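# Move the yellow sponge from under a desk into the tote

## Task

Find the yellow sponge lying on the floor beneath one of the desks and place it in the tote near the door. It must sit fully inside the tote with no part over the rim, and it must stay there without the robot holding it. The robot must not tip over or finish the job leaning.

## Robot and tools

ROBOT. A Hello Robot Stretch 4 with a single arm. It has an omni-wheel base, a lift that slides up a mast, an arm that telescopes straight ahead, a wrist with yaw, pitch and roll, and a two-finger gripper. It stands about 1.6 m tall, and the base's edge lies within 0.23 m of the base origin. Loose objects may occasionally get nudged by something outside the robot's control.

FRAMES. Base frame: origin on the floor under the middle of the base, x ahead, y to the left, z up. hand_pose is reported in this frame. It marks a point between the open fingertips, and its axes line up with the base frame when all wrist joints are 0. Its printed position can be slightly wrong. The odometry frame is where the base frame was when the scene began. Headings run from -3.142 to 3.142, positive to the left.

execute_actions. Arguments: "actions", a list holding exactly one action or none, and "cameras", a list chosen from head_camera, head_left_camera, head_right_camera, wrist_camera, all. If cameras is left out, null or ["all"], you get every camera; [] gives no images. An empty actions list only returns the state and images.

An action contains "base", "joints", or both, and may also have "pace" and "contact_limits". The alternative is {"end_of_arm": "enable_torque"} by itself. All motions in an action start at once and may finish at different times. One action runs for at most 15 s.

"base" holds one command, which is a relative move measured from the base position in the last reported state. translate_m is a straight drive in metres, forward positive, -2 to 2. strafe_m is a sideways move in metres, left positive, -2 to 2. rotate_rad is a turn on the spot in radians, counter-clockwise seen from above positive, -3.2 to 3.2.

"joints" is one dictionary for the single arm. It gives absolute targets by joint name, and you may include any subset:
- lift_m: 0 to 1.2 m, tolerance ±0.004
- arm_m: extension, 0 to 0.55 m, ±0.004
- wrist_yaw_rad: -1.134 to 4.276, ±0.02. 0 points ahead, positive turns left, 3.14 is folded back. Above 3.4 the arm may block it.
- wrist_pitch_rad: -1.117 to 4.259, ±0.05. 0 is level, 1.57 points straight down.
- wrist_roll_rad: -1.117 to 4.259, ±0.02. At 0 the fingers are level with each other. Positive rolls clockwise as seen from behind the gripper.
- gripper_m: fingertip gap, -0.038 to 0.141. Values below 0 press the fingers together.
A joint target outside its range is clipped to the limit and still carried out, and the result reports this. Any other invalid value, or an unknown key, rejects the whole call and nothing moves. A joint or base you leave out of an action may still be driving toward an earlier target.

"pace" is "slow", "default", "fast" or "max". For the base these give up to 0.1/0.3/0.4/0.6 m/s and 1/2/3/4 rad/s. With lift_m above 0.2, the lift height at the start of the move lowers those caps, down to 0.3 m/s and 1 rad/s at 1.2. "contact_limits" looks like {"arm_m": x}, where x runs from 0 (gentlest) to 0.75 (firmest) and defaults to 0.5. It sets how hard the arm may push before it stops.

wait: {"seconds": 0 to 10}. It sends no new command and returns the state and images.

zoom_image: {"camera": name, "region": [x0, y0, x1, y1]}. The region is in pixels of that camera's most recent full image, measured from the top-left corner, and can be up to 504 by 504.

finished_scene: {"scene": current scene number}. It ends the scene after the last command has been held, and it cannot be undone. The sponge must already be resting in the tote. If one call in a reply reports a stop, the later motion, wait and finish calls in that reply are skipped.

RESULTS. The "pictures" line gives the order of the images. Image sizes: head_camera 420x560, a pinhole looking ahead and down from the mast top. head_left_camera and head_right_camera are 420x672 fisheyes that look more steeply down and show the base and arm. wrist_camera is 616x392 and looks along the fingers, with the fingertips near the bottom of the frame. Calibration lines give K and T_world_to_cam, which maps the base frame to the camera frame. They carry small errors, and those errors grow for the wrist camera when the arm is extended.

Other fields:
- joint_positions: current joint values.
- base_status and joint_status: how each motion ended. "done" for the base means the wheels turned the full amount, even if they slipped. "off_target" means it stopped short and may still be pushing. "contact_stop_at_<key>" means it hit something and that part goes slack. "limit_stop_at_<name>" means a built-in limit stopped it, for example own_body or tilt. "time_out" and "torque_fault" are also possible.
- on_its_own: things you did not command. Its "held at" value is the held target, not the actual position.
- lidar_m: 12 distances in 30-degree sectors, counter-clockwise starting straight ahead (4th is left, 7th behind, 10th right). "-" means nothing seen, or something closer than 0.25 m. Desk tops count. Glass and thin legs may not show.
- wrist_depth_mm: a 7x7 grid of depths, 100 to 2000 mm.
- base_odometry: wheel-based, so slipping inflates it. If turned_by_wheels and turned_by_imu differ by more than about 0.1 rad, the base collided or slipped.
- base_tilt: "forward" and "right" in degrees, with a fixed offset of up to about 1.5.
- motor_effort: percent of maximum, with the peak in brackets. Readings are noisy and offset. For wheel_0, wheel_1 and wheel_2, positive means turning right.

GRIPPING. Close to a gripper_m below the sponge's width. Neither the reading nor "done" proves you are holding it. A firm squeeze shows up in the gripper effort. If the fingertips catch on the floor, raise the lift.

CAUTIONS. Unfold the wrist first, for example with lift_m 0.4 and wrist_yaw_rad 0 in a single action. Avoid tilting the gripper up (pitch below -0.2) while it is rolled (roll below -0.4 or above 4), because that can cause self-collision stops. Leaning past 6 degrees gives limit_stop_at_tilt, after which the lift, arm and wheels go slack. Don't drive or turn with a heavy load and arm_m above 0.2, especially at fast paces, and avoid steady hard pushes with a high gripper. Pressing the gripper against things can switch a wrist motor off (torque_fault); re-enable it with end_of_arm. Release the sponge above the tote, well inside its rim, and don't drop it from high up or slam it. Faster robot motion is better, as long as it is safe.

Each tool is called after ">>>" by a JSON object that holds its "api" and its "payload", one argument or row to a line.

## Session

>>> {"api": "execute_actions", "payload": {
  "actions": []
}}

Scene clock: 0.00 s.
base_odometry: x=+0.000 y=+0.000 heading=+0.000 (m, m, rad; odometry frame)
turned_by_wheels: +0.000 (rad since the last result)
turned_by_imu: +0.000 (rad since the last result)
base_tilt: forward=-0.2 right=+0.4 (deg)
lidar_m: 1.27 1.05 1.03 1.15 1.64 2.04 0.78 0.64 0.62 0.73 1.16 1.33
base_status: not commanded
joint_positions: lift_m=+0.299 arm_m=-0.001 wrist_yaw_rad=+3.057 wrist_pitch_rad=-0.012 wrist_roll_rad=+0.016 gripper_m=+0.057
joint_status: not commanded
motor_effort: lift_m=+21 arm_m=+0 wrist_yaw_rad=-1 wrist_pitch_rad=-7 wrist_roll_rad=-2 gripper_m=-4 wheel_0=+0 wheel_1=+0 wheel_2=+0 (%)
hand_pose: x=-0.1106 y=+0.1114 z=+0.4809 quat_wxyz=(+0.042, +0.006, +0.008, +0.999) (m; base frame)
wrist_depth_mm: 139 143 1060 1397 - 1983 1661 / 107 141 1060 1397 - 1921 1708 / 109 140 1060 1366 - 1983 1661 / 120 141 1042 - - 1983 1661 / 647 820 1060 - - 1863 1756 / 699 831 219 1336 1808 1863 1708 / 699 768 931 1160 1138 1366 1366
pictures: head_camera, head_left_camera, head_right_camera, wrist_camera
Images, in order (width x height): head_camera 420x560, head_left_camera 420x672, head_right_camera 420x672, wrist_camera 616x392.

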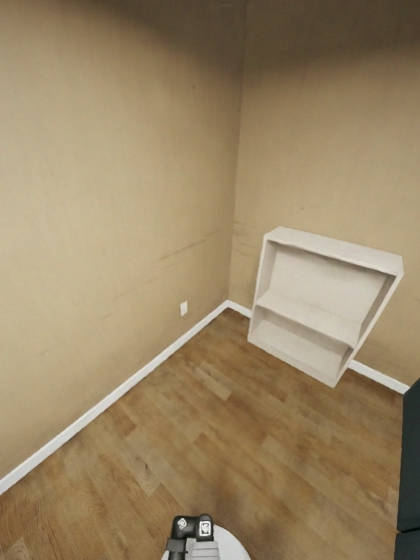

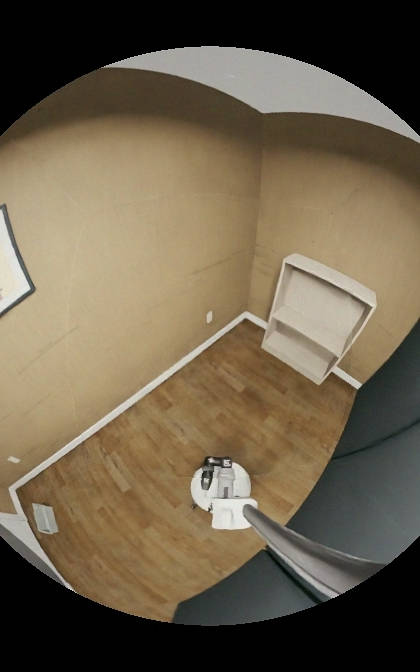

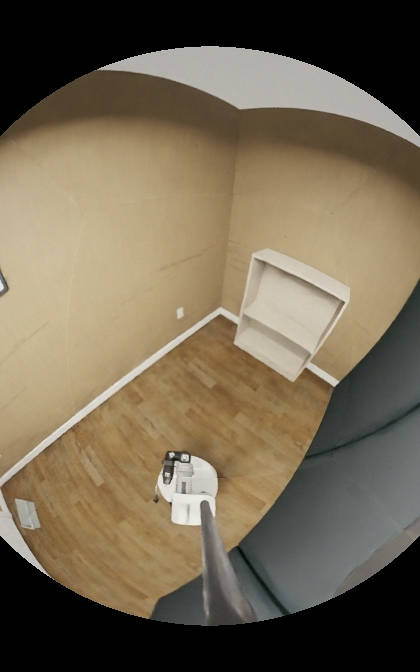

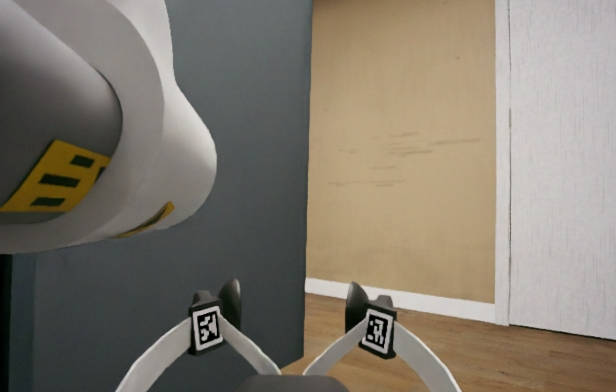

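>>> {"api": "execute_actions", "payload": {
  "actions": [
    {"base":{"rotate_rad":2.5}}
  ],
  "cameras": ["head_camera"]
}}

>>> {"api": "execute_actions", "payload": {
  "actions": [
    {"base":{"translate_m":1.3},"pace":"fast"}
  ],
  "cameras": ["head_camera","head_left_camera"]
}}

Scene clock: 6.13 s.
base_odometry: x=+0.000 y=+0.000 heading=+2.499 (m, m, rad; odometry frame)
turned_by_wheels: +2.499 (rad since the last result)
turned_by_imu: +2.480 (rad since the last result)
base_tilt: forward=-0.3 right=+0.4 (deg)
lidar_m: 2.03 0.86 0.64 0.61 0.65 0.97 1.32 1.40 1.07 1.03 1.09 1.60
base_status: done
joint_positions: lift_m=+0.299 arm_m=-0.001 wrist_yaw_rad=+3.057 wrist_pitch_rad=-0.012 wrist_roll_rad=+0.016 gripper_m=+0.057
joint_status: not commanded
motor_effort: lift_m=+20(20) arm_m=-1(0) wrist_yaw_rad=-1(1) wrist_pitch_rad=-6(7) wrist_roll_rad=-2(2) gripper_m=-4(4) wheel_0=-4(9) wheel_1=-5(9) wheel_2=-3(12) (%)
hand_pose: x=-0.1106 y=+0.1114 z=+0.4809 quat_wxyz=(+0.042, +0.006, +0.008, +0.999) (m; base frame)
wrist_depth_mm: 139 142 1863 1708 1808 1078 778 / 107 141 1708 1808 1808 1098 788 / 108 141 1708 1708 1808 1098 778 / 120 141 1708 1661 1708 1078 768 / 1537 1618 1618 1661 1808 1078 778 / 1661 1576 219 1708 1430 1060 768 / 1255 1182 1118 1118 1138 1042 750
pictures: head_camera
Images, in order (width x height): head_camera 420x560.

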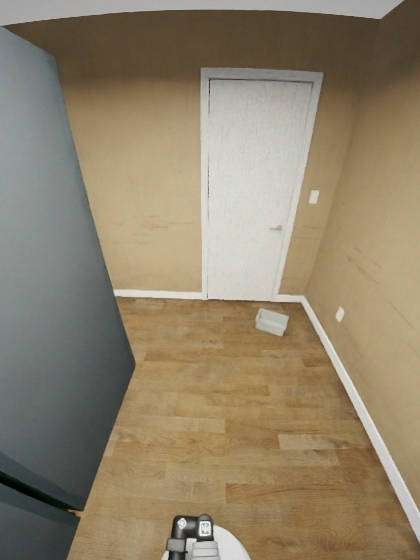

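Scene clock: 10.67 s.
base_odometry: x=-1.041 y=+0.779 heading=+2.499 (m, m, rad; odometry frame)
turned_by_wheels: +0.000 (rad since the last result)
turned_by_imu: -0.002 (rad since the last result)
base_tilt: forward=-0.3 right=+0.4 (deg)
lidar_m: 0.74 0.84 1.19 0.57 0.58 0.87 2.63 1.51 1.16 0.75 0.60 0.76
base_status: done
joint_positions: lift_m=+0.299 arm_m=-0.001 wrist_yaw_rad=+3.057 wrist_pitch_rad=-0.012 wrist_roll_rad=+0.016 gripper_m=+0.057
joint_status: not commanded
motor_effort: lift_m=+21(20) arm_m=+0(1) wrist_yaw_rad=-1(1) wrist_pitch_rad=-6(8) wrist_roll_rad=-2(2) gripper_m=-3(3) wheel_0=+2(10) wheel_1=+3(10) wheel_2=-1(16) (%)
hand_pose: x=-0.1106 y=+0.1114 z=+0.4809 quat_wxyz=(+0.042, +0.006, +0.008, +0.999) (m; base frame)
wrist_depth_mm: 139 142 - - 1756 931 654 / 107 141 - - 1661 931 661 / 108 140 - - 1661 917 661 / 120 141 - - 1618 917 654 / 1661 - - - 1618 904 647 / 1808 1983 219 - 1229 891 640 / 1281 1138 1118 1138 1160 891 647
pictures: head_camera, head_left_camera
Images, in order (width x height): head_camera 420x560, head_left_camera 420x672.

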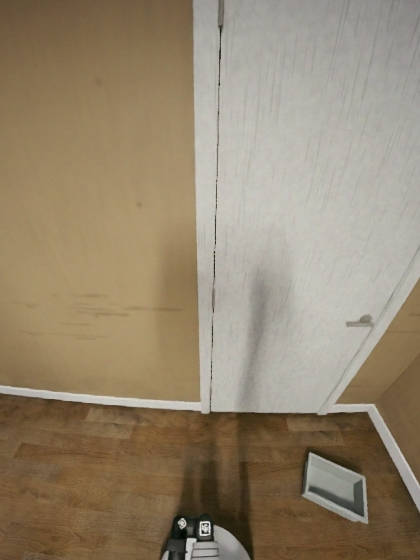

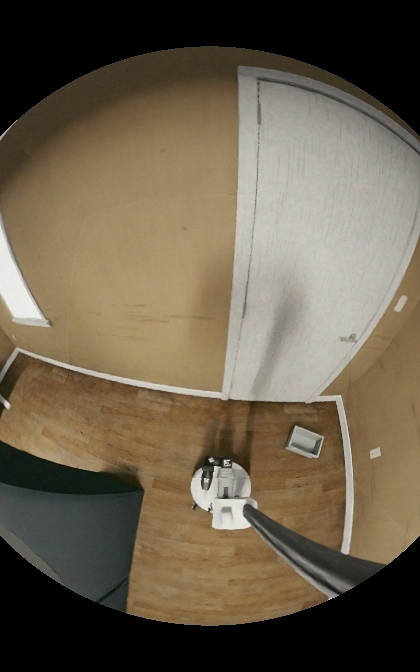

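>>> {"api": "execute_actions", "payload": {
  "actions": [
    {"base":{"translate_m":0.33},"pace":"fast"}
  ],
  "cameras": []
}}

>>> {"api": "execute_actions", "payload": {
  "actions": [
    {"base":{"rotate_rad":1.55}}
  ],
  "cameras": ["head_camera"]
}}

>>> {"api": "execute_actions", "payload": {
  "actions": [
    {"base":{"translate_m":1.2},"pace":"fast"}
  ],
  "cameras": ["head_camera","head_left_camera"]
}}

Scene clock: 18.63 s.
base_odometry: x=-1.305 y=+0.976 heading=+2.500 (m, m, rad; odometry frame)
turned_by_wheels: +0.001 (rad since the last result)
turned_by_imu: +0.002 (rad since the last result)
base_tilt: forward=-0.3 right=+0.4 (deg)
lidar_m: 0.41 0.48 0.71 2.21 0.72 0.83 2.90 1.52 1.17 0.50 0.59 0.43
base_status: done
joint_positions: lift_m=+0.299 arm_m=-0.001 wrist_yaw_rad=+3.057 wrist_pitch_rad=-0.012 wrist_roll_rad=+0.016 gripper_m=+0.057
joint_status: not commanded
motor_effort: lift_m=+21(21) arm_m=-1(0) wrist_yaw_rad=-1(1) wrist_pitch_rad=-7(8) wrist_roll_rad=-2(2) gripper_m=-2(1) wheel_0=+3(8) wheel_1=+4(12) wheel_2=+0(14) (%)
hand_pose: x=-0.1106 y=+0.1114 z=+0.4809 quat_wxyz=(+0.042, +0.006, +0.008, +0.999) (m; base frame)
wrist_depth_mm: 139 142 - - 1708 891 634 / 107 141 - - 1661 891 627 / 108 140 - - 1618 878 634 / 120 141 - - 1618 866 634 / 1756 - - - 1537 878 621 / 1808 1983 218 - 1138 866 621 / 1255 1160 1118 1138 1118 831 609
pictures: none
No camera images: the call's "cameras" was empty. Leave "cameras" out to get every camera's image.

Scene clock: 20.67 s.
base_odometry: x=-1.305 y=+0.976 heading=-2.234 (m, m, rad; odometry frame)
turned_by_wheels: +1.549 (rad since the last result)
turned_by_imu: +1.537 (rad since the last result)
base_tilt: forward=-0.2 right=+0.4 (deg)
lidar_m: 2.09 0.72 0.79 2.47 1.57 1.19 0.67 0.62 0.44 0.40 0.47 0.66
base_status: done
joint_positions: lift_m=+0.299 arm_m=-0.001 wrist_yaw_rad=+3.057 wrist_pitch_rad=-0.012 wrist_roll_rad=+0.016 gripper_m=+0.057
joint_status: not commanded
motor_effort: lift_m=+21(20) arm_m=+0(1) wrist_yaw_rad=-1(0) wrist_pitch_rad=-7(8) wrist_roll_rad=-1(1) gripper_m=-2(4) wheel_0=-2(8) wheel_1=-3(10) wheel_2=-3(10) (%)
hand_pose: x=-0.1106 y=+0.1114 z=+0.4809 quat_wxyz=(+0.042, +0.006, +0.008, +0.999) (m; base frame)
wrist_depth_mm: 139 143 1281 1281 1308 1336 1366 / 107 141 1255 1281 1308 1336 1308 / 108 140 1255 1281 1281 1336 1336 / 120 141 1255 1281 1336 1366 1336 / 788 1229 1281 1255 1281 1336 1366 / 904 1229 219 1229 1308 1308 1336 / 904 1118 904 1138 1138 1281 1336
pictures: head_camera
Images, in order (width x height): head_camera 420x560.

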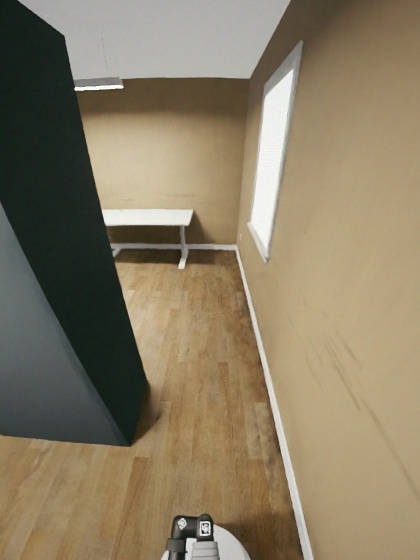

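Scene clock: 24.93 s.
base_odometry: x=-2.044 y=+0.030 heading=-2.234 (m, m, rad; odometry frame)
turned_by_wheels: +0.000 (rad since the last result)
turned_by_imu: -0.002 (rad since the last result)
base_tilt: forward=-0.3 right=+0.4 (deg)
lidar_m: 1.61 1.66 2.31 0.63 0.45 0.62 1.70 0.70 0.52 0.49 0.52 0.67
base_status: done
joint_positions: lift_m=+0.299 arm_m=-0.001 wrist_yaw_rad=+3.057 wrist_pitch_rad=-0.012 wrist_roll_rad=+0.016 gripper_m=+0.057
joint_status: not commanded
motor_effort: lift_m=+21(21) arm_m=+0(1) wrist_yaw_rad=-1(1) wrist_pitch_rad=-7(8) wrist_roll_rad=-1(2) gripper_m=-4(2) wheel_0=+1(9) wheel_1=+2(10) wheel_2=+0(14) (%)
hand_pose: x=-0.1106 y=+0.1114 z=+0.4809 quat_wxyz=(+0.042, +0.006, +0.008, +0.999) (m; base frame)
wrist_depth_mm: 139 142 - - - 654 469 / 107 141 - - - 647 466 / 108 141 - - - 647 469 / 120 141 - - - 634 466 / 866 1430 - - - 634 462 / 1008 1618 219 - 1921 627 459 / 991 1182 1138 1182 1160 621 452
pictures: head_camera, head_left_camera
Images, in order (width x height): head_camera 420x560, head_left_camera 420x672.

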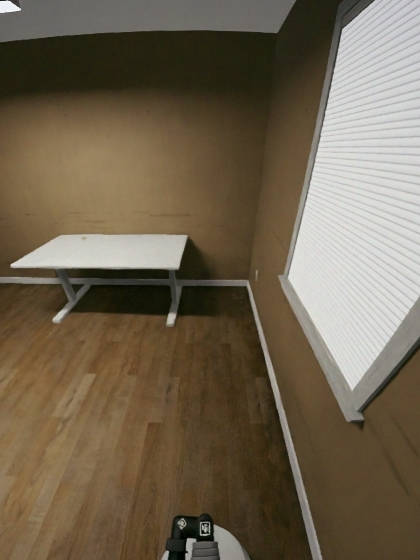

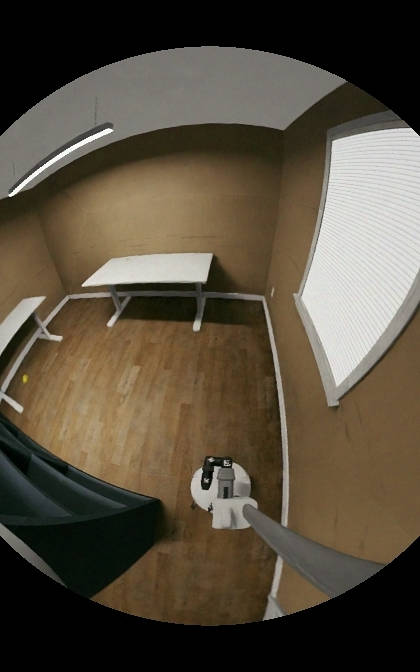

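>>> {"api": "execute_actions", "payload": {
  "actions": [
    {"base":{"translate_m":0.75},"joints":{"lift_m":0.4,"wrist_yaw_rad":0,"gripper_m":0.14},"pace":"fast"}
  ],
  "cameras": []
}}

>>> {"api": "execute_actions", "payload": {
  "actions": [
    {"base":{"rotate_rad":1.55},"joints":{"lift_m":0.2,"arm_m":0.1,"wrist_pitch_rad":0.7}}
  ],
  "cameras": ["head_camera"]
}}

>>> {"api": "execute_actions", "payload": {
  "actions": [
    {"base":{"translate_m":1.7},"pace":"max"}
  ]
}}

Scene clock: 37.07 s.
base_odometry: x=-2.505 y=-0.561 heading=-2.233 (m, m, rad; odometry frame)
turned_by_wheels: +0.001 (rad since the last result)
turned_by_imu: +0.000 (rad since the last result)
base_tilt: forward=-0.3 right=+0.5 (deg)
lidar_m: 0.86 0.87 1.26 2.39 1.27 1.00 1.89 0.72 0.51 0.47 0.51 0.73
base_status: done
joint_positions: lift_m=+0.400 arm_m=-0.001 wrist_yaw_rad=+0.001 wrist_pitch_rad=-0.012 wrist_roll_rad=+0.016 gripper_m=+0.140
joint_status: all done
motor_effort: lift_m=+22(25) arm_m=+0(0) wrist_yaw_rad=-3(5) wrist_pitch_rad=-6(9) wrist_roll_rad=-1(2) gripper_m=+1(0) wheel_0=+3(8) wheel_1=+4(10) wheel_2=+0(15) (%)
hand_pose: x=+0.4580 y=-0.0873 z=+0.5816 quat_wxyz=(+1.000, +0.008, -0.006, +0.000) (m; base frame)
wrist_depth_mm: 1397 1397 1366 1397 1397 1008 691 / 1397 1430 1336 1397 1366 1008 699 / 1397 1366 1397 1397 1397 1008 699 / 1366 960 1366 1336 1397 991 691 / 1397 1397 1366 1366 1397 991 676 / 1366 208 1366 1366 1366 842 683 / 1366 991 1336 165 1336 854 668
pictures: none
No camera images: the call's "cameras" was empty. Leave "cameras" out to get every camera's image.

Scene clock: 39.10 s.
base_odometry: x=-2.505 y=-0.561 heading=-0.684 (m, m, rad; odometry frame)
turned_by_wheels: +1.549 (rad since the last result)
turned_by_imu: +1.537 (rad since the last result)
base_tilt: forward=-0.3 right=+0.5 (deg)
lidar_m: 2.40 1.29 1.02 1.94 0.75 0.50 0.46 0.50 0.73 0.89 0.84 1.18
base_status: done
joint_positions: lift_m=+0.200 arm_m=+0.099 wrist_yaw_rad=+0.000 wrist_pitch_rad=+0.702 wrist_roll_rad=+0.016 gripper_m=+0.140
joint_status: all done
motor_effort: lift_m=+18(22) arm_m=+7(6) wrist_yaw_rad=-1(2) wrist_pitch_rad=-5(1) wrist_roll_rad=-2(2) gripper_m=+2(1) wheel_0=-3(9) wheel_1=-4(9) wheel_2=-2(11) (%)
hand_pose: x=+0.4902 y=-0.0874 z=+0.1922 quat_wxyz=(+0.939, +0.008, +0.344, -0.003) (m; base frame)
wrist_depth_mm: 1182 1255 1281 1281 1366 1430 1430 / 904 891 917 960 960 991 1008 / 699 707 707 715 732 759 768 / 585 585 597 603 615 621 627 / 496 500 508 508 517 521 525 / 427 207 433 442 433 442 455 / 379 370 375 159 382 387 402
pictures: head_camera
Images, in order (width x height): head_camera 420x560.

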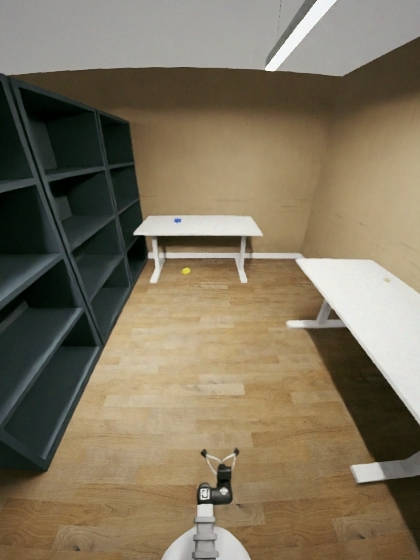

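Scene clock: 43.43 s.
base_odometry: x=-1.186 y=-1.634 heading=-0.683 (m, m, rad; odometry frame)
turned_by_wheels: +0.000 (rad since the last result)
turned_by_imu: -0.003 (rad since the last result)
base_tilt: forward=-0.3 right=+0.4 (deg)
lidar_m: 0.71 0.74 0.94 0.89 0.93 1.29 2.20 1.20 0.88 0.83 1.68 0.74
base_status: done
joint_positions: lift_m=+0.200 arm_m=+0.099 wrist_yaw_rad=+0.000 wrist_pitch_rad=+0.702 wrist_roll_rad=+0.016 gripper_m=+0.140
joint_status: not commanded
motor_effort: lift_m=+19(19) arm_m=+6(6) wrist_yaw_rad=-1(3) wrist_pitch_rad=-5(4) wrist_roll_rad=-1(2) gripper_m=+0(0) wheel_0=+0(9) wheel_1=+1(11) wheel_2=+2(19) (%)
hand_pose: x=+0.4902 y=-0.0874 z=+0.1921 quat_wxyz=(+0.939, +0.008, +0.344, -0.003) (m; base frame)
wrist_depth_mm: 1060 1060 1078 1060 1098 1078 707 / 891 891 931 931 960 917 931 / 699 707 715 732 732 750 750 / 569 585 591 597 603 621 609 / 488 496 500 512 512 525 525 / 427 208 436 442 433 442 459 / 382 373 370 160 382 384 399
pictures: head_camera, head_left_camera, head_right_camera, wrist_camera
camera_calibration (this result's frames):
wrist_camera: T_world_to_cam=[[-0.0219015, -0.999684, 0.0123398, -0.090729], [-0.627529, 0.0041376, -0.778582, 0.521945], [0.778285, -0.0247956, -0.627422, -0.0397724], [0, 0, 0, 1]] pos_world=[0.356503, -0.0938461, 0.382542]
Images, in order (width x height): head_camera 420x560, head_left_camera 420x672, head_right_camera 420x672, wrist_camera 616x392.

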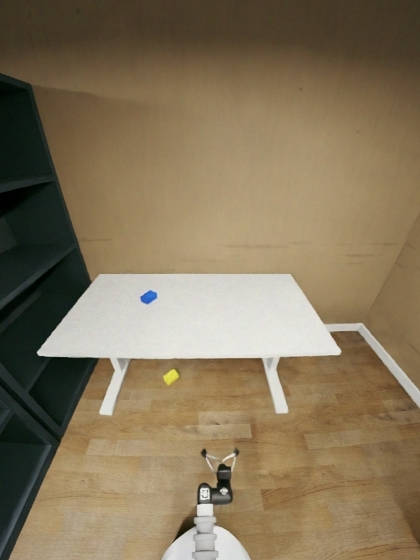

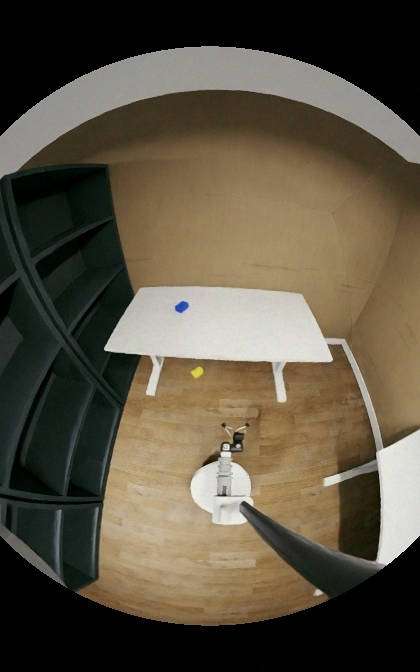

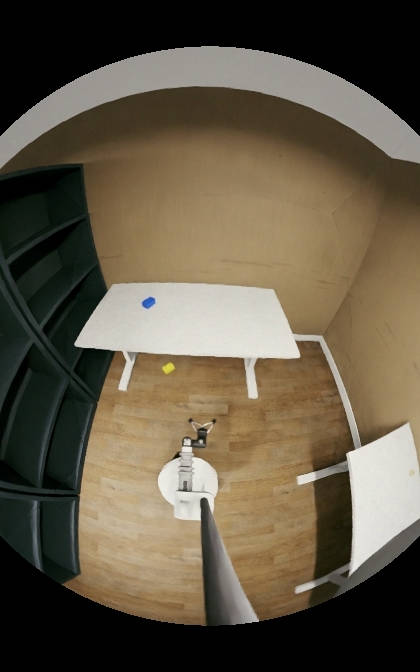

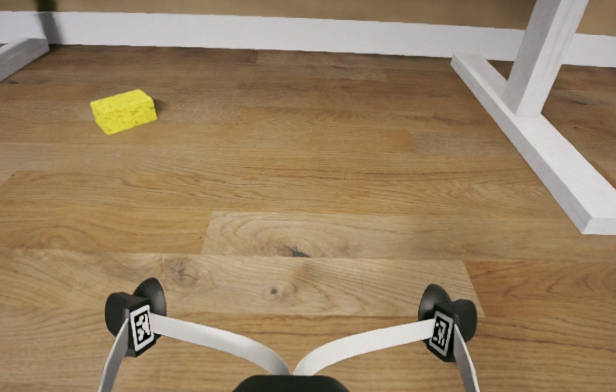

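>>> {"api": "execute_actions", "payload": {
  "actions": [
    {"base":{"strafe_m":0.345},"joints":{"lift_m":0.3,"arm_m":0.45,"wrist_pitch_rad":1.57},"pace":"fast"}
  ],
  "cameras": []
}}

>>> {"api": "execute_actions", "payload": {
  "actions": [
    {"base":{"translate_m":0.35},"pace":"fast"}
  ],
  "cameras": ["wrist_camera","head_right_camera"]
}}

Scene clock: 53.50 s.
base_odometry: x=-0.969 y=-1.367 heading=-0.683 (m, m, rad; odometry frame)
turned_by_wheels: +0.000 (rad since the last result)
turned_by_imu: +0.002 (rad since the last result)
base_tilt: forward=-0.3 right=+0.4 (deg)
lidar_m: 0.69 0.74 0.57 0.55 0.58 0.81 2.20 1.71 1.25 1.18 1.02 0.73
base_status: done
joint_positions: lift_m=+0.300 arm_m=+0.449 wrist_yaw_rad=+0.000 wrist_pitch_rad=+1.570 wrist_roll_rad=+0.016 gripper_m=+0.140
joint_status: all done
motor_effort: lift_m=+22(24) arm_m=+6(7) wrist_yaw_rad=-2(0) wrist_pitch_rad=+0(8) wrist_roll_rad=-2(2) gripper_m=+3(1) wheel_0=+1(12) wheel_1=-1(15) wheel_2=+0(2) (%)
hand_pose: x=+0.6201 y=-0.0874 z=+0.1896 quat_wxyz=(+0.707, +0.006, +0.707, -0.006) (m; base frame)
wrist_depth_mm: 404 413 410 415 421 421 427 / 404 407 407 415 415 415 421 / 402 407 410 413 415 418 421 / 404 407 407 410 415 418 421 / 402 407 410 410 413 418 418 / 402 207 404 407 410 415 418 / 402 399 402 160 413 415 415
pictures: none
No camera images: the call's "cameras" was empty. Leave "cameras" out to get every camera's image.

Scene clock: 55.67 s.
base_odometry: x=-0.697 y=-1.588 heading=-0.683 (m, m, rad; odometry frame)
turned_by_wheels: +0.001 (rad since the last result)
turned_by_imu: +0.000 (rad since the last result)
base_tilt: forward=-0.2 right=+0.4 (deg)
lidar_m: 0.35 0.39 0.55 0.54 0.56 0.81 2.55 1.70 1.25 1.24 0.54 0.39
base_status: done
joint_positions: lift_m=+0.300 arm_m=+0.449 wrist_yaw_rad=+0.000 wrist_pitch_rad=+1.570 wrist_roll_rad=+0.016 gripper_m=+0.140
joint_status: not commanded
motor_effort: lift_m=+23(23) arm_m=+6(6) wrist_yaw_rad=-2(2) wrist_pitch_rad=+2(2) wrist_roll_rad=-2(2) gripper_m=+0(0) wheel_0=+3(9) wheel_1=+4(11) wheel_2=+1(15) (%)
hand_pose: x=+0.6201 y=-0.0874 z=+0.1896 quat_wxyz=(+0.707, +0.006, +0.707, -0.006) (m; base frame)
wrist_depth_mm: 404 410 410 415 418 421 424 / 402 407 413 415 415 418 421 / 404 407 410 410 413 421 418 / 402 410 407 368 418 418 415 / 404 404 410 407 413 415 418 / 399 207 407 407 410 415 418 / 399 399 402 160 407 410 413
pictures: head_right_camera, wrist_camera
camera_calibration (this result's frames):
wrist_camera: T_world_to_cam=[[-0.00458705, -0.999683, 0.0247631, -0.100965], [-0.999696, 0.00398407, -0.0243446, 0.689316], [0.0242382, -0.0248672, -0.999397, 0.395607], [0, 0, 0, 1]] pos_world=[0.679054, -0.0938419, 0.41465]
Images, in order (width x height): head_right_camera 420x672, wrist_camera 616x392.

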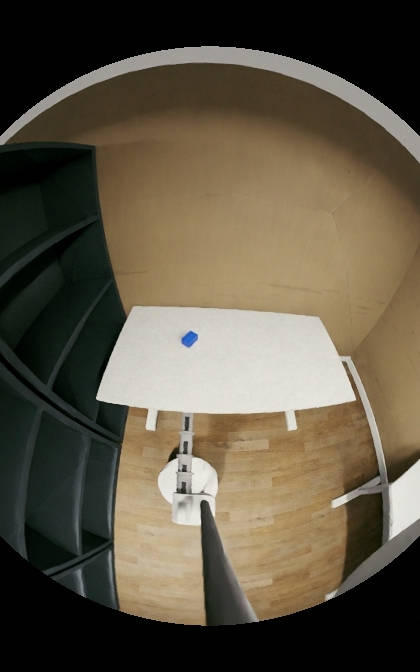

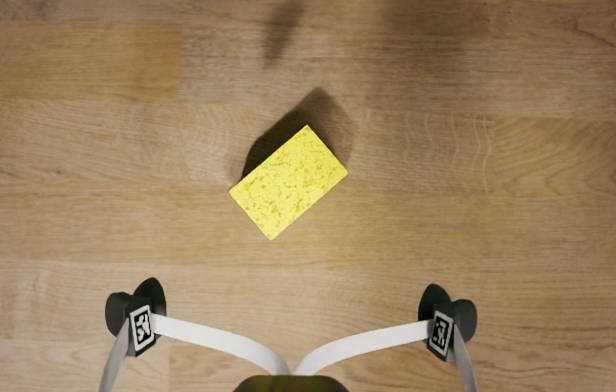

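>>> {"api": "execute_actions", "payload": {
  "actions": [
    {"joints":{"lift_m":0.2,"arm_m":0.532,"wrist_roll_rad":0.89}}
  ],
  "cameras": ["wrist_camera"]
}}

>>> {"api": "execute_actions", "payload": {
  "actions": [
    {"joints":{"lift_m":0.145}}
  ],
  "cameras": ["wrist_camera"]
}}

Scene clock: 62.50 s.
base_odometry: x=-0.697 y=-1.588 heading=-0.683 (m, m, rad; odometry frame)
turned_by_wheels: +0.000 (rad since the last result)
turned_by_imu: +0.002 (rad since the last result)
base_tilt: forward=-0.3 right=+0.4 (deg)
lidar_m: 0.35 0.37 0.53 0.54 0.59 0.82 2.56 1.67 1.26 1.25 0.53 0.38
base_status: not commanded
joint_positions: lift_m=+0.200 arm_m=+0.531 wrist_yaw_rad=+0.000 wrist_pitch_rad=+1.570 wrist_roll_rad=+0.889 gripper_m=+0.140
joint_status: all done
motor_effort: lift_m=+18(20) arm_m=+7(1) wrist_yaw_rad=-1(2) wrist_pitch_rad=+1(1) wrist_roll_rad=+0(4) gripper_m=-1(2) wheel_0=+3(3) wheel_1=+4(4) wheel_2=+0(1) (%)
hand_pose: x=+0.7020 y=-0.0874 z=+0.0899 quat_wxyz=(+0.639, +0.304, +0.638, -0.304) (m; base frame)
wrist_depth_mm: 309 310 314 317 319 324 324 / 306 310 310 317 315 322 324 / 304 310 312 315 319 319 324 / 306 306 310 314 315 319 322 / 303 306 309 267 315 317 322 / 303 207 307 266 314 317 319 / 300 303 306 160 310 315 319
pictures: wrist_camera
camera_calibration (this result's frames):
wrist_camera: T_world_to_cam=[[-0.76923, -0.638516, 0.0241437, 0.470294], [-0.638964, 0.768865, -0.0239206, 0.582346], [-0.00328949, -0.0338274, -0.999422, 0.312578], [0, 0, 0, 1]] pos_world=[0.734891, -0.136882, 0.314973]
Images, in order (width x height): wrist_camera 616x392.

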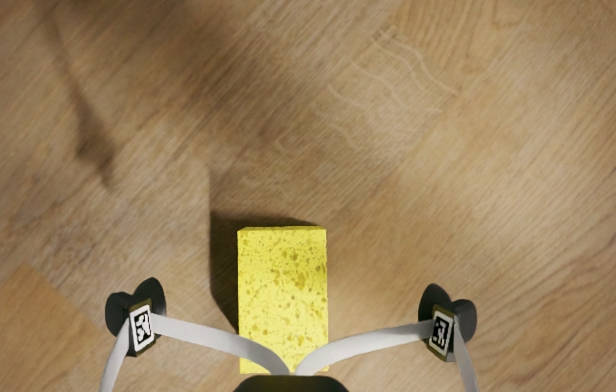

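Scene clock: 63.63 s.
base_odometry: x=-0.697 y=-1.588 heading=-0.683 (m, m, rad; odometry frame)
turned_by_wheels: +0.000 (rad since the last result)
turned_by_imu: +0.000 (rad since the last result)
base_tilt: forward=-0.3 right=+0.4 (deg)
lidar_m: 0.36 0.37 0.54 0.55 0.59 0.82 2.55 1.67 1.25 1.24 0.53 0.38
base_status: not commanded
joint_positions: lift_m=+0.145 arm_m=+0.531 wrist_yaw_rad=+0.000 wrist_pitch_rad=+1.570 wrist_roll_rad=+0.889 gripper_m=+0.140
joint_status: all done
motor_effort: lift_m=+18(18) arm_m=+6(6) wrist_yaw_rad=-2(3) wrist_pitch_rad=-1(0) wrist_roll_rad=+0(0) gripper_m=+0(2) wheel_0=+3(3) wheel_1=+4(4) wheel_2=+1(1) (%)
hand_pose: x=+0.7020 y=-0.0874 z=+0.0349 quat_wxyz=(+0.639, +0.304, +0.638, -0.304) (m; base frame)
wrist_depth_mm: 254 255 257 260 264 267 270 / 252 255 258 260 262 266 267 / 252 255 257 260 262 266 267 / 251 254 254 258 260 263 265 / 250 252 253 213 262 264 265 / 248 208 211 212 258 262 264 / 248 249 210 160 256 260 263
pictures: wrist_camera
camera_calibration (this result's frames):
wrist_camera: T_world_to_cam=[[-0.769231, -0.638514, 0.0241436, 0.471624], [-0.638962, 0.768866, -0.0239207, 0.581031], [-0.00328946, -0.0338274, -0.999422, 0.25761], [0, 0, 0, 1]] pos_world=[0.734892, -0.136882, 0.259973]
Images, in order (width x height): wrist_camera 616x392.

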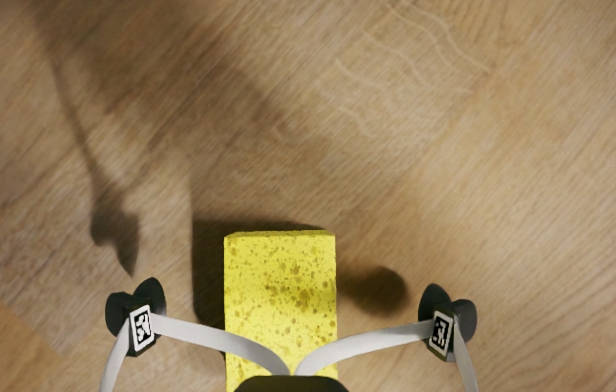

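>>> {"api": "execute_actions", "payload": {
  "actions": [
    {"joints":{"gripper_m":0.01}}
  ],
  "cameras": ["wrist_camera"]
}}

>>> {"api": "execute_actions", "payload": {
  "actions": [
    {"joints":{"lift_m":0.2}}
  ],
  "cameras": ["wrist_camera"]
}}

Scene clock: 68.83 s.
base_odometry: x=-0.697 y=-1.588 heading=-0.683 (m, m, rad; odometry frame)
turned_by_wheels: +0.000 (rad since the last result)
turned_by_imu: +0.002 (rad since the last result)
base_tilt: forward=-0.3 right=+0.5 (deg)
lidar_m: 0.36 0.39 0.52 0.55 0.58 0.82 2.56 1.68 1.25 1.26 0.55 0.39
base_status: not commanded
joint_positions: lift_m=+0.145 arm_m=+0.531 wrist_yaw_rad=+0.000 wrist_pitch_rad=+1.570 wrist_roll_rad=+0.889 gripper_m=+0.011
joint_status: all done
motor_effort: lift_m=+18(18) arm_m=+6(6) wrist_yaw_rad=-1(1) wrist_pitch_rad=+1(1) wrist_roll_rad=+0(0) gripper_m=-29(28) wheel_0=+3(3) wheel_1=+4(4) wheel_2=+1(1) (%)
hand_pose: x=+0.7020 y=-0.0874 z=+0.0349 quat_wxyz=(+0.639, +0.304, +0.638, -0.304) (m; base frame)
wrist_depth_mm: 252 256 259 262 264 266 270 / 251 254 257 260 262 266 268 / 251 254 257 259 263 265 268 / 250 253 254 257 262 264 266 / 249 253 254 198 259 264 265 / 249 249 196 197 258 262 264 / 248 166 195 196 200 260 263
pictures: wrist_camera
camera_calibration (this result's frames):
wrist_camera: T_world_to_cam=[[-0.769231, -0.638514, 0.0241437, 0.471625], [-0.638962, 0.768867, -0.0239206, 0.581031], [-0.00328959, -0.0338274, -0.999422, 0.25761], [0, 0, 0, 1]] pos_world=[0.734892, -0.136882, 0.259973]
Images, in order (width x height): wrist_camera 616x392.

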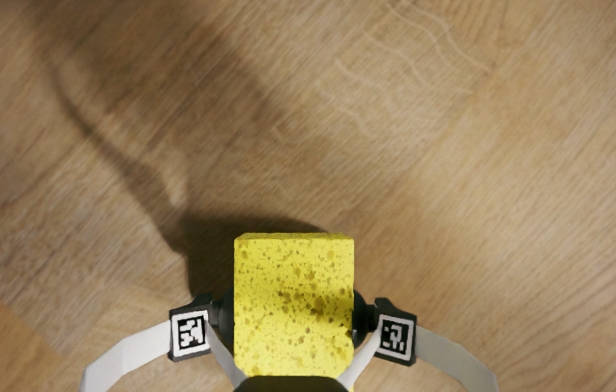

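Scene clock: 69.97 s.
base_odometry: x=-0.697 y=-1.588 heading=-0.683 (m, m, rad; odometry frame)
turned_by_wheels: +0.000 (rad since the last result)
turned_by_imu: +0.000 (rad since the last result)
base_tilt: forward=-0.3 right=+0.4 (deg)
lidar_m: 0.36 0.37 0.55 0.55 0.58 0.83 2.54 1.67 1.23 1.26 0.54 0.38
base_status: not commanded
joint_positions: lift_m=+0.200 arm_m=+0.531 wrist_yaw_rad=+0.000 wrist_pitch_rad=+1.570 wrist_roll_rad=+0.889 gripper_m=+0.011
joint_status: all done
motor_effort: lift_m=+23(24) arm_m=+7(7) wrist_yaw_rad=-1(1) wrist_pitch_rad=-1(0) wrist_roll_rad=+0(0) gripper_m=-31(31) wheel_0=+3(3) wheel_1=+4(4) wheel_2=+1(1) (%)
hand_pose: x=+0.7020 y=-0.0874 z=+0.0895 quat_wxyz=(+0.639, +0.304, +0.638, -0.304) (m; base frame)
wrist_depth_mm: 306 309 314 315 320 322 327 / 303 309 310 314 319 322 324 / 307 307 310 312 319 319 324 / 303 304 309 314 317 319 322 / 303 306 307 197 314 319 320 / 300 303 196 198 312 317 320 / 301 166 196 196 199 317 320
pictures: wrist_camera
camera_calibration (this result's frames):
wrist_camera: T_world_to_cam=[[-0.769232, -0.638513, 0.0241436, 0.470308], [-0.638961, 0.768867, -0.0239207, 0.582338], [-0.0032895, -0.0338274, -0.999422, 0.312177], [0, 0, 0, 1]] pos_world=[0.734894, -0.136882, 0.314571]
Images, in order (width x height): wrist_camera 616x392.

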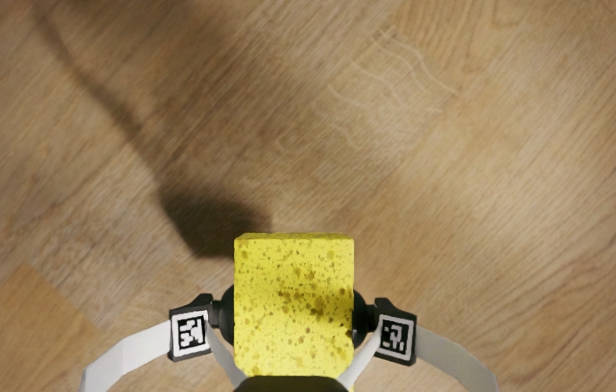

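>>> {"api": "execute_actions", "payload": {
  "actions": [
    {"base":{"translate_m":-2},"joints":{"lift_m":0.45,"arm_m":0.1,"wrist_roll_rad":0},"pace":"max"}
  ],
  "cameras": []
}}

>>> {"api": "execute_actions", "payload": {
  "actions": [
    {"base":{"rotate_rad":1.7}}
  ],
  "cameras": ["head_camera","head_left_camera"]
}}

Scene clock: 79.07 s.
base_odometry: x=-2.248 y=-0.325 heading=-0.683 (m, m, rad; odometry frame)
turned_by_wheels: +0.000 (rad since the last result)
turned_by_imu: -0.006 (rad since the last result)
base_tilt: forward=-0.3 right=+0.4 (deg)
lidar_m: 2.25 0.79 0.66 2.08 0.83 0.60 0.53 0.57 0.77 1.21 1.23 1.70
base_status: done
joint_positions: lift_m=+0.423 arm_m=+0.305 wrist_yaw_rad=+0.000 wrist_pitch_rad=+1.570 wrist_roll_rad=+0.001 gripper_m=+0.011
joint_status: lift_m contact_stop (moved +0.224 of +0.250); arm_m contact_stop_at_lift_m (moved -0.226 of -0.431); the others done
on_its_own: arm_m is held at +0.305, not at your +0.100, since a contact_stop; lift_m is slack since a contact_stop (your +0.450 is given up)
motor_effort: lift_m=+20(38) arm_m=+0(15) wrist_yaw_rad=-1(16) wrist_pitch_rad=-1(21) wrist_roll_rad=-2(3) gripper_m=-29(31) wheel_0=-1(19) wheel_1=-1(17) wheel_2=-3(23) (%)
hand_pose: x=+0.4761 y=-0.0874 z=+0.3131 quat_wxyz=(+0.707, +0.000, +0.707, +0.000) (m; base frame)
wrist_depth_mm: 525 530 539 539 539 549 554 / 525 535 535 539 549 544 549 / 525 535 535 535 539 539 544 / 521 530 535 539 539 539 539 / 521 525 530 198 535 539 539 / 517 525 196 197 530 544 539 / 521 166 195 196 200 539 544
pictures: none
No camera images: the call's "cameras" was empty. Leave "cameras" out to get every camera's image.

not run: a stop came earlier in this reply.

The wrist touched the desk underside; still holding.

>>> {"api": "execute_actions", "payload": {
  "actions": [
    {"base":{"rotate_rad":1.7},"joints":{"lift_m":0.45,"arm_m":0.1}}
  ],
  "cameras": ["head_camera","head_left_camera"]
}}

Scene clock: 83.83 s.
base_odometry: x=-2.248 y=-0.325 heading=+1.016 (m, m, rad; odometry frame)
turned_by_wheels: +1.699 (rad since the last result)
turned_by_imu: +1.687 (rad since the last result)
base_tilt: forward=-0.3 right=+0.4 (deg)
lidar_m: 1.60 0.73 0.57 0.52 0.59 0.85 1.22 1.32 2.01 1.52 0.69 0.65
base_status: done
joint_positions: lift_m=+0.450 arm_m=+0.101 wrist_yaw_rad=+0.000 wrist_pitch_rad=+1.570 wrist_roll_rad=+0.001 gripper_m=+0.011
joint_status: all done
motor_effort: lift_m=+22(24) arm_m=-6(7) wrist_yaw_rad=-1(2) wrist_pitch_rad=+1(1) wrist_roll_rad=-1(1) gripper_m=-31(30) wheel_0=-4(8) wheel_1=-5(10) wheel_2=-4(9) (%)
hand_pose: x=+0.2723 y=-0.0874 z=+0.3396 quat_wxyz=(+0.707, +0.000, +0.707, +0.000) (m; base frame)
wrist_depth_mm: 559 559 554 564 569 574 521 / 549 564 554 559 569 574 530 / 549 559 559 559 564 564 574 / 549 554 554 564 569 569 564 / 554 554 554 198 559 574 564 / 544 549 195 196 559 569 569 / 544 165 195 196 200 564 574
pictures: head_camera, head_left_camera
Images, in order (width x height): head_camera 420x560, head_left_camera 420x672.

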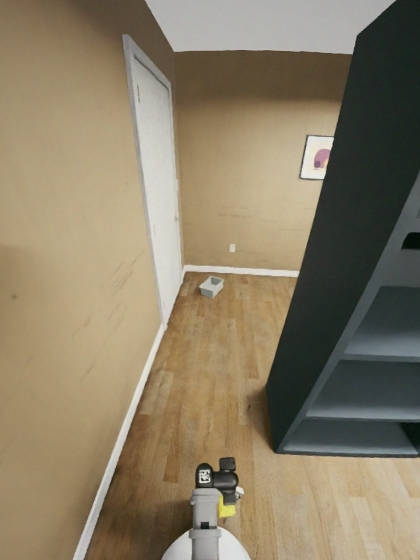

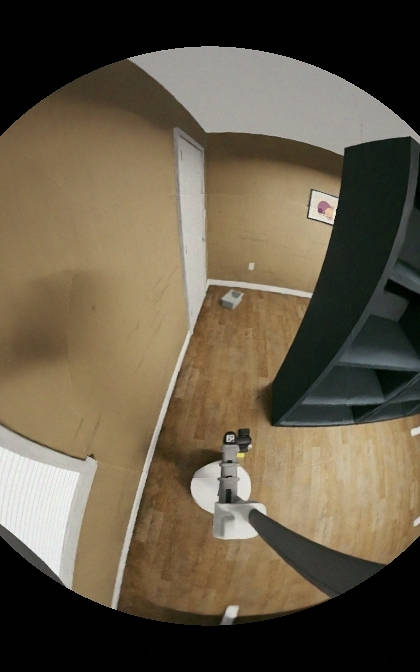

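>>> {"api": "execute_actions", "payload": {
  "actions": [
    {"base":{"translate_m":1.6},"joints":{"arm_m":0.3},"pace":"max"}
  ]
}}

Scene clock: 91.20 s.
base_odometry: x=-1.406 y=+1.035 heading=+1.016 (m, m, rad; odometry frame)
turned_by_wheels: +0.001 (rad since the last result)
turned_by_imu: -0.001 (rad since the last result)
base_tilt: forward=-0.3 right=+0.5 (deg)
lidar_m: 0.54 0.48 0.38 0.35 0.42 0.65 3.51 0.77 0.91 3.03 1.47 0.64
base_status: done
joint_positions: lift_m=+0.450 arm_m=+0.299 wrist_yaw_rad=+0.000 wrist_pitch_rad=+1.570 wrist_roll_rad=+0.001 gripper_m=+0.011
joint_status: all done
motor_effort: lift_m=+22(22) arm_m=+6(8) wrist_yaw_rad=-2(0) wrist_pitch_rad=+0(1) wrist_roll_rad=-2(2) gripper_m=-30(31) wheel_0=+3(10) wheel_1=+3(10) wheel_2=+1(18) (%)
hand_pose: x=+0.4701 y=-0.0874 z=+0.3396 quat_wxyz=(+0.707, +0.000, +0.707, +0.000) (m; base frame)
wrist_depth_mm: 549 549 559 554 500 569 574 / 549 559 554 559 559 574 580 / 544 559 554 559 569 569 580 / 544 554 554 554 559 564 569 / 544 554 554 198 559 564 569 / 544 549 196 196 554 569 564 / 544 165 195 196 199 559 564
pictures: head_camera, head_left_camera, head_right_camera, wrist_camera
camera_calibration (this result's frames):
wrist_camera: T_world_to_cam=[[0.0109733, -0.999633, 0.024777, -0.112683], [-0.999638, -0.0115749, -0.0242685, 0.541568], [0.0245464, -0.0245017, -0.999398, 0.549053], [0, 0, 0, 1]] pos_world=[0.529132, -0.0929206, 0.564658]
Images, in order (width x height): head_camera 420x560, head_left_camera 420x672, head_right_camera 420x672, wrist_camera 616x392.

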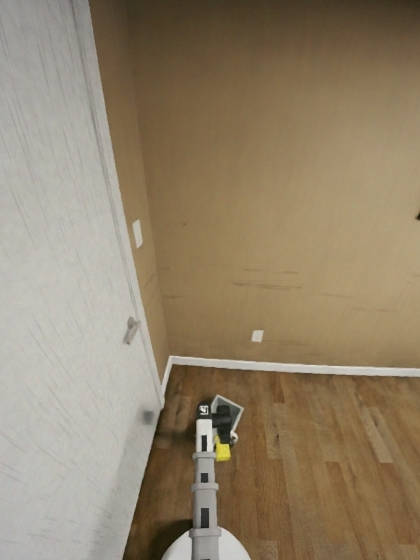

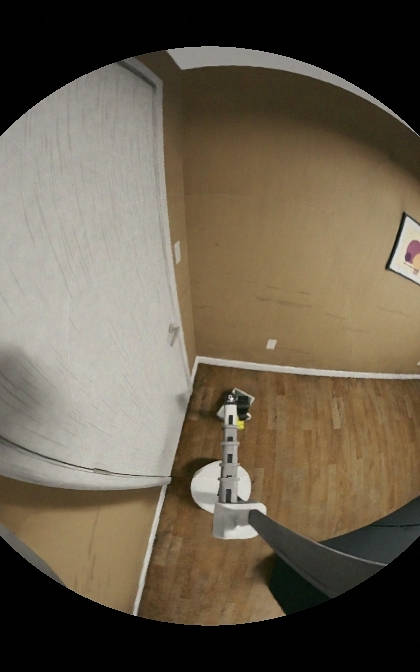

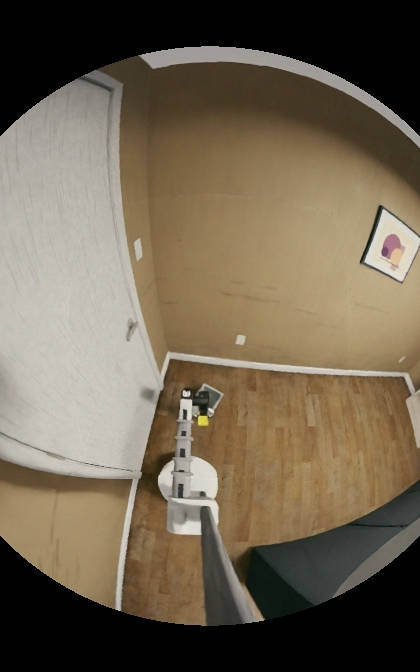

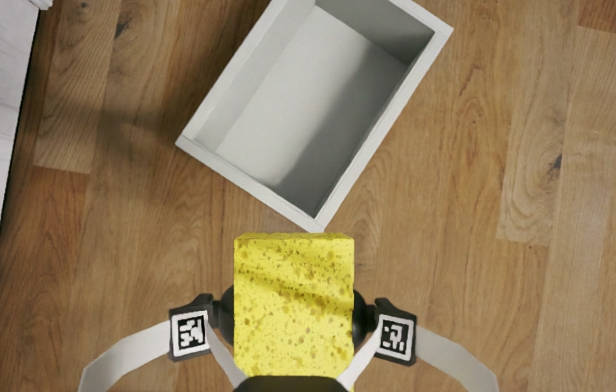

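>>> {"api": "execute_actions", "payload": {
  "actions": [
    {"base":{"strafe_m":-0.025},"joints":{"arm_m":0.503,"wrist_roll_rad":-0.99,"lift_m":0.33}}
  ],
  "cameras": ["wrist_camera","head_right_camera"]
}}

>>> {"api": "execute_actions", "payload": {
  "actions": [
    {"joints":{"lift_m":0.17}}
  ],
  "cameras": ["wrist_camera","head_camera"]
}}

Scene clock: 97.40 s.
base_odometry: x=-1.385 y=+1.022 heading=+1.016 (m, m, rad; odometry frame)
turned_by_wheels: +0.000 (rad since the last result)
turned_by_imu: +0.002 (rad since the last result)
base_tilt: forward=-0.3 right=+0.4 (deg)
lidar_m: 0.50 0.52 0.40 0.37 0.45 0.69 3.80 0.77 0.91 3.02 1.48 0.63
base_status: done
joint_positions: lift_m=+0.330 arm_m=+0.502 wrist_yaw_rad=+0.000 wrist_pitch_rad=+1.570 wrist_roll_rad=-0.989 gripper_m=+0.011
joint_status: all done
motor_effort: lift_m=+18(21) arm_m=+6(7) wrist_yaw_rad=-2(1) wrist_pitch_rad=-1(1) wrist_roll_rad=-2(7) gripper_m=-31(30) wheel_0=+1(9) wheel_1=-2(11) wheel_2=+0(0) (%)
hand_pose: x=+0.6731 y=-0.0874 z=+0.2199 quat_wxyz=(+0.623, -0.336, +0.622, +0.336) (m; base frame)
wrist_depth_mm: 445 442 445 445 449 452 455 / 439 439 445 449 449 449 449 / 436 439 442 442 442 445 445 / 436 370 436 439 433 449 445 / 436 370 436 198 433 445 445 / 433 340 196 198 362 439 439 / 433 166 195 196 200 439 439
pictures: head_right_camera, wrist_camera
camera_calibration (this result's frames):
wrist_camera: T_world_to_cam=[[0.841671, -0.539383, 0.0256179, -0.631023], [-0.538889, -0.842036, -0.0239469, 0.358794], [0.0344878, 0.00635021, -0.999385, 0.420468], [0, 0, 0, 1]] pos_world=[0.709962, -0.040916, 0.444966]
Images, in order (width x height): head_right_camera 420x672, wrist_camera 616x392.

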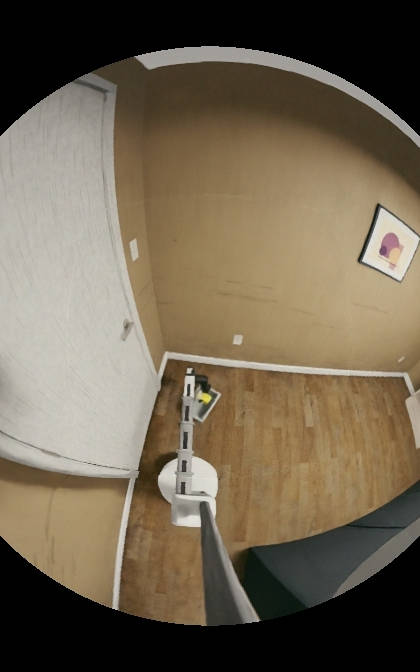

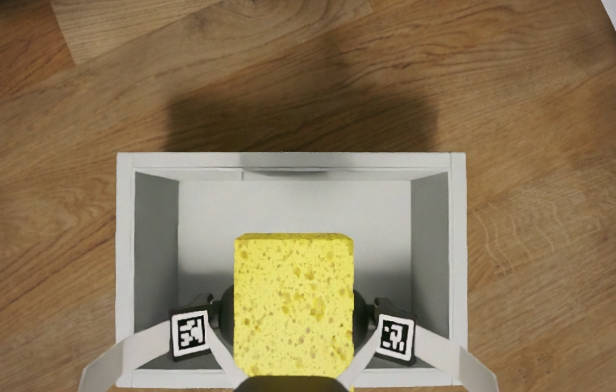

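Scene clock: 99.13 s.
base_odometry: x=-1.385 y=+1.022 heading=+1.016 (m, m, rad; odometry frame)
turned_by_wheels: +0.000 (rad since the last result)
turned_by_imu: +0.001 (rad since the last result)
base_tilt: forward=-0.3 right=+0.4 (deg)
lidar_m: 0.52 0.52 0.39 0.36 0.46 0.69 3.81 0.77 0.95 2.99 1.47 0.72
base_status: not commanded
joint_positions: lift_m=+0.170 arm_m=+0.502 wrist_yaw_rad=+0.000 wrist_pitch_rad=+1.570 wrist_roll_rad=-0.989 gripper_m=+0.011
joint_status: all done
motor_effort: lift_m=+18(18) arm_m=+6(6) wrist_yaw_rad=-1(1) wrist_pitch_rad=+1(2) wrist_roll_rad=-3(2) gripper_m=-30(32) wheel_0=+1(1) wheel_1=-2(2) wheel_2=+0(0) (%)
hand_pose: x=+0.6731 y=-0.0874 z=+0.0599 quat_wxyz=(+0.623, -0.336, +0.622, +0.336) (m; base frame)
wrist_depth_mm: 283 285 285 289 289 287 289 / 282 283 283 285 286 289 286 / 172 174 176 177 177 176 174 / 212 277 281 279 281 262 192 / 211 277 278 198 281 260 193 / 210 276 196 197 279 259 191 / 210 166 195 196 200 227 191
pictures: head_camera, wrist_camera
camera_calibration (this result's frames):
wrist_camera: T_world_to_cam=[[0.84167, -0.539384, 0.025618, -0.626926], [-0.538889, -0.842036, -0.023947, 0.354964], [0.0344879, 0.00635019, -0.999385, 0.260573], [0, 0, 0, 1]] pos_world=[0.709965, -0.0409161, 0.284973]
Images, in order (width x height): head_camera 420x560, wrist_camera 616x392.

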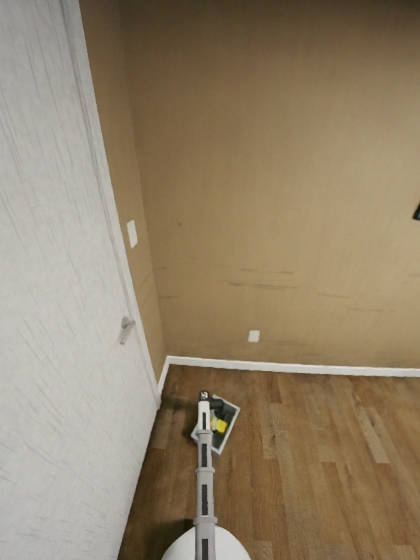

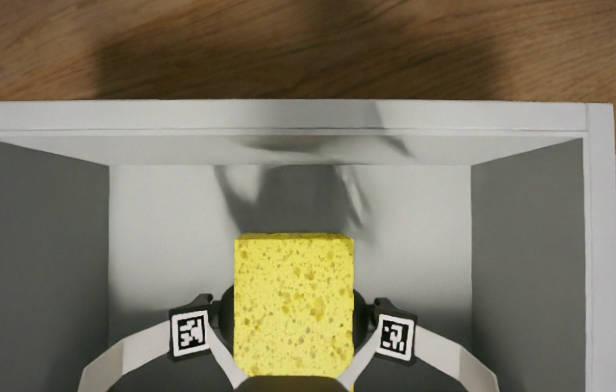

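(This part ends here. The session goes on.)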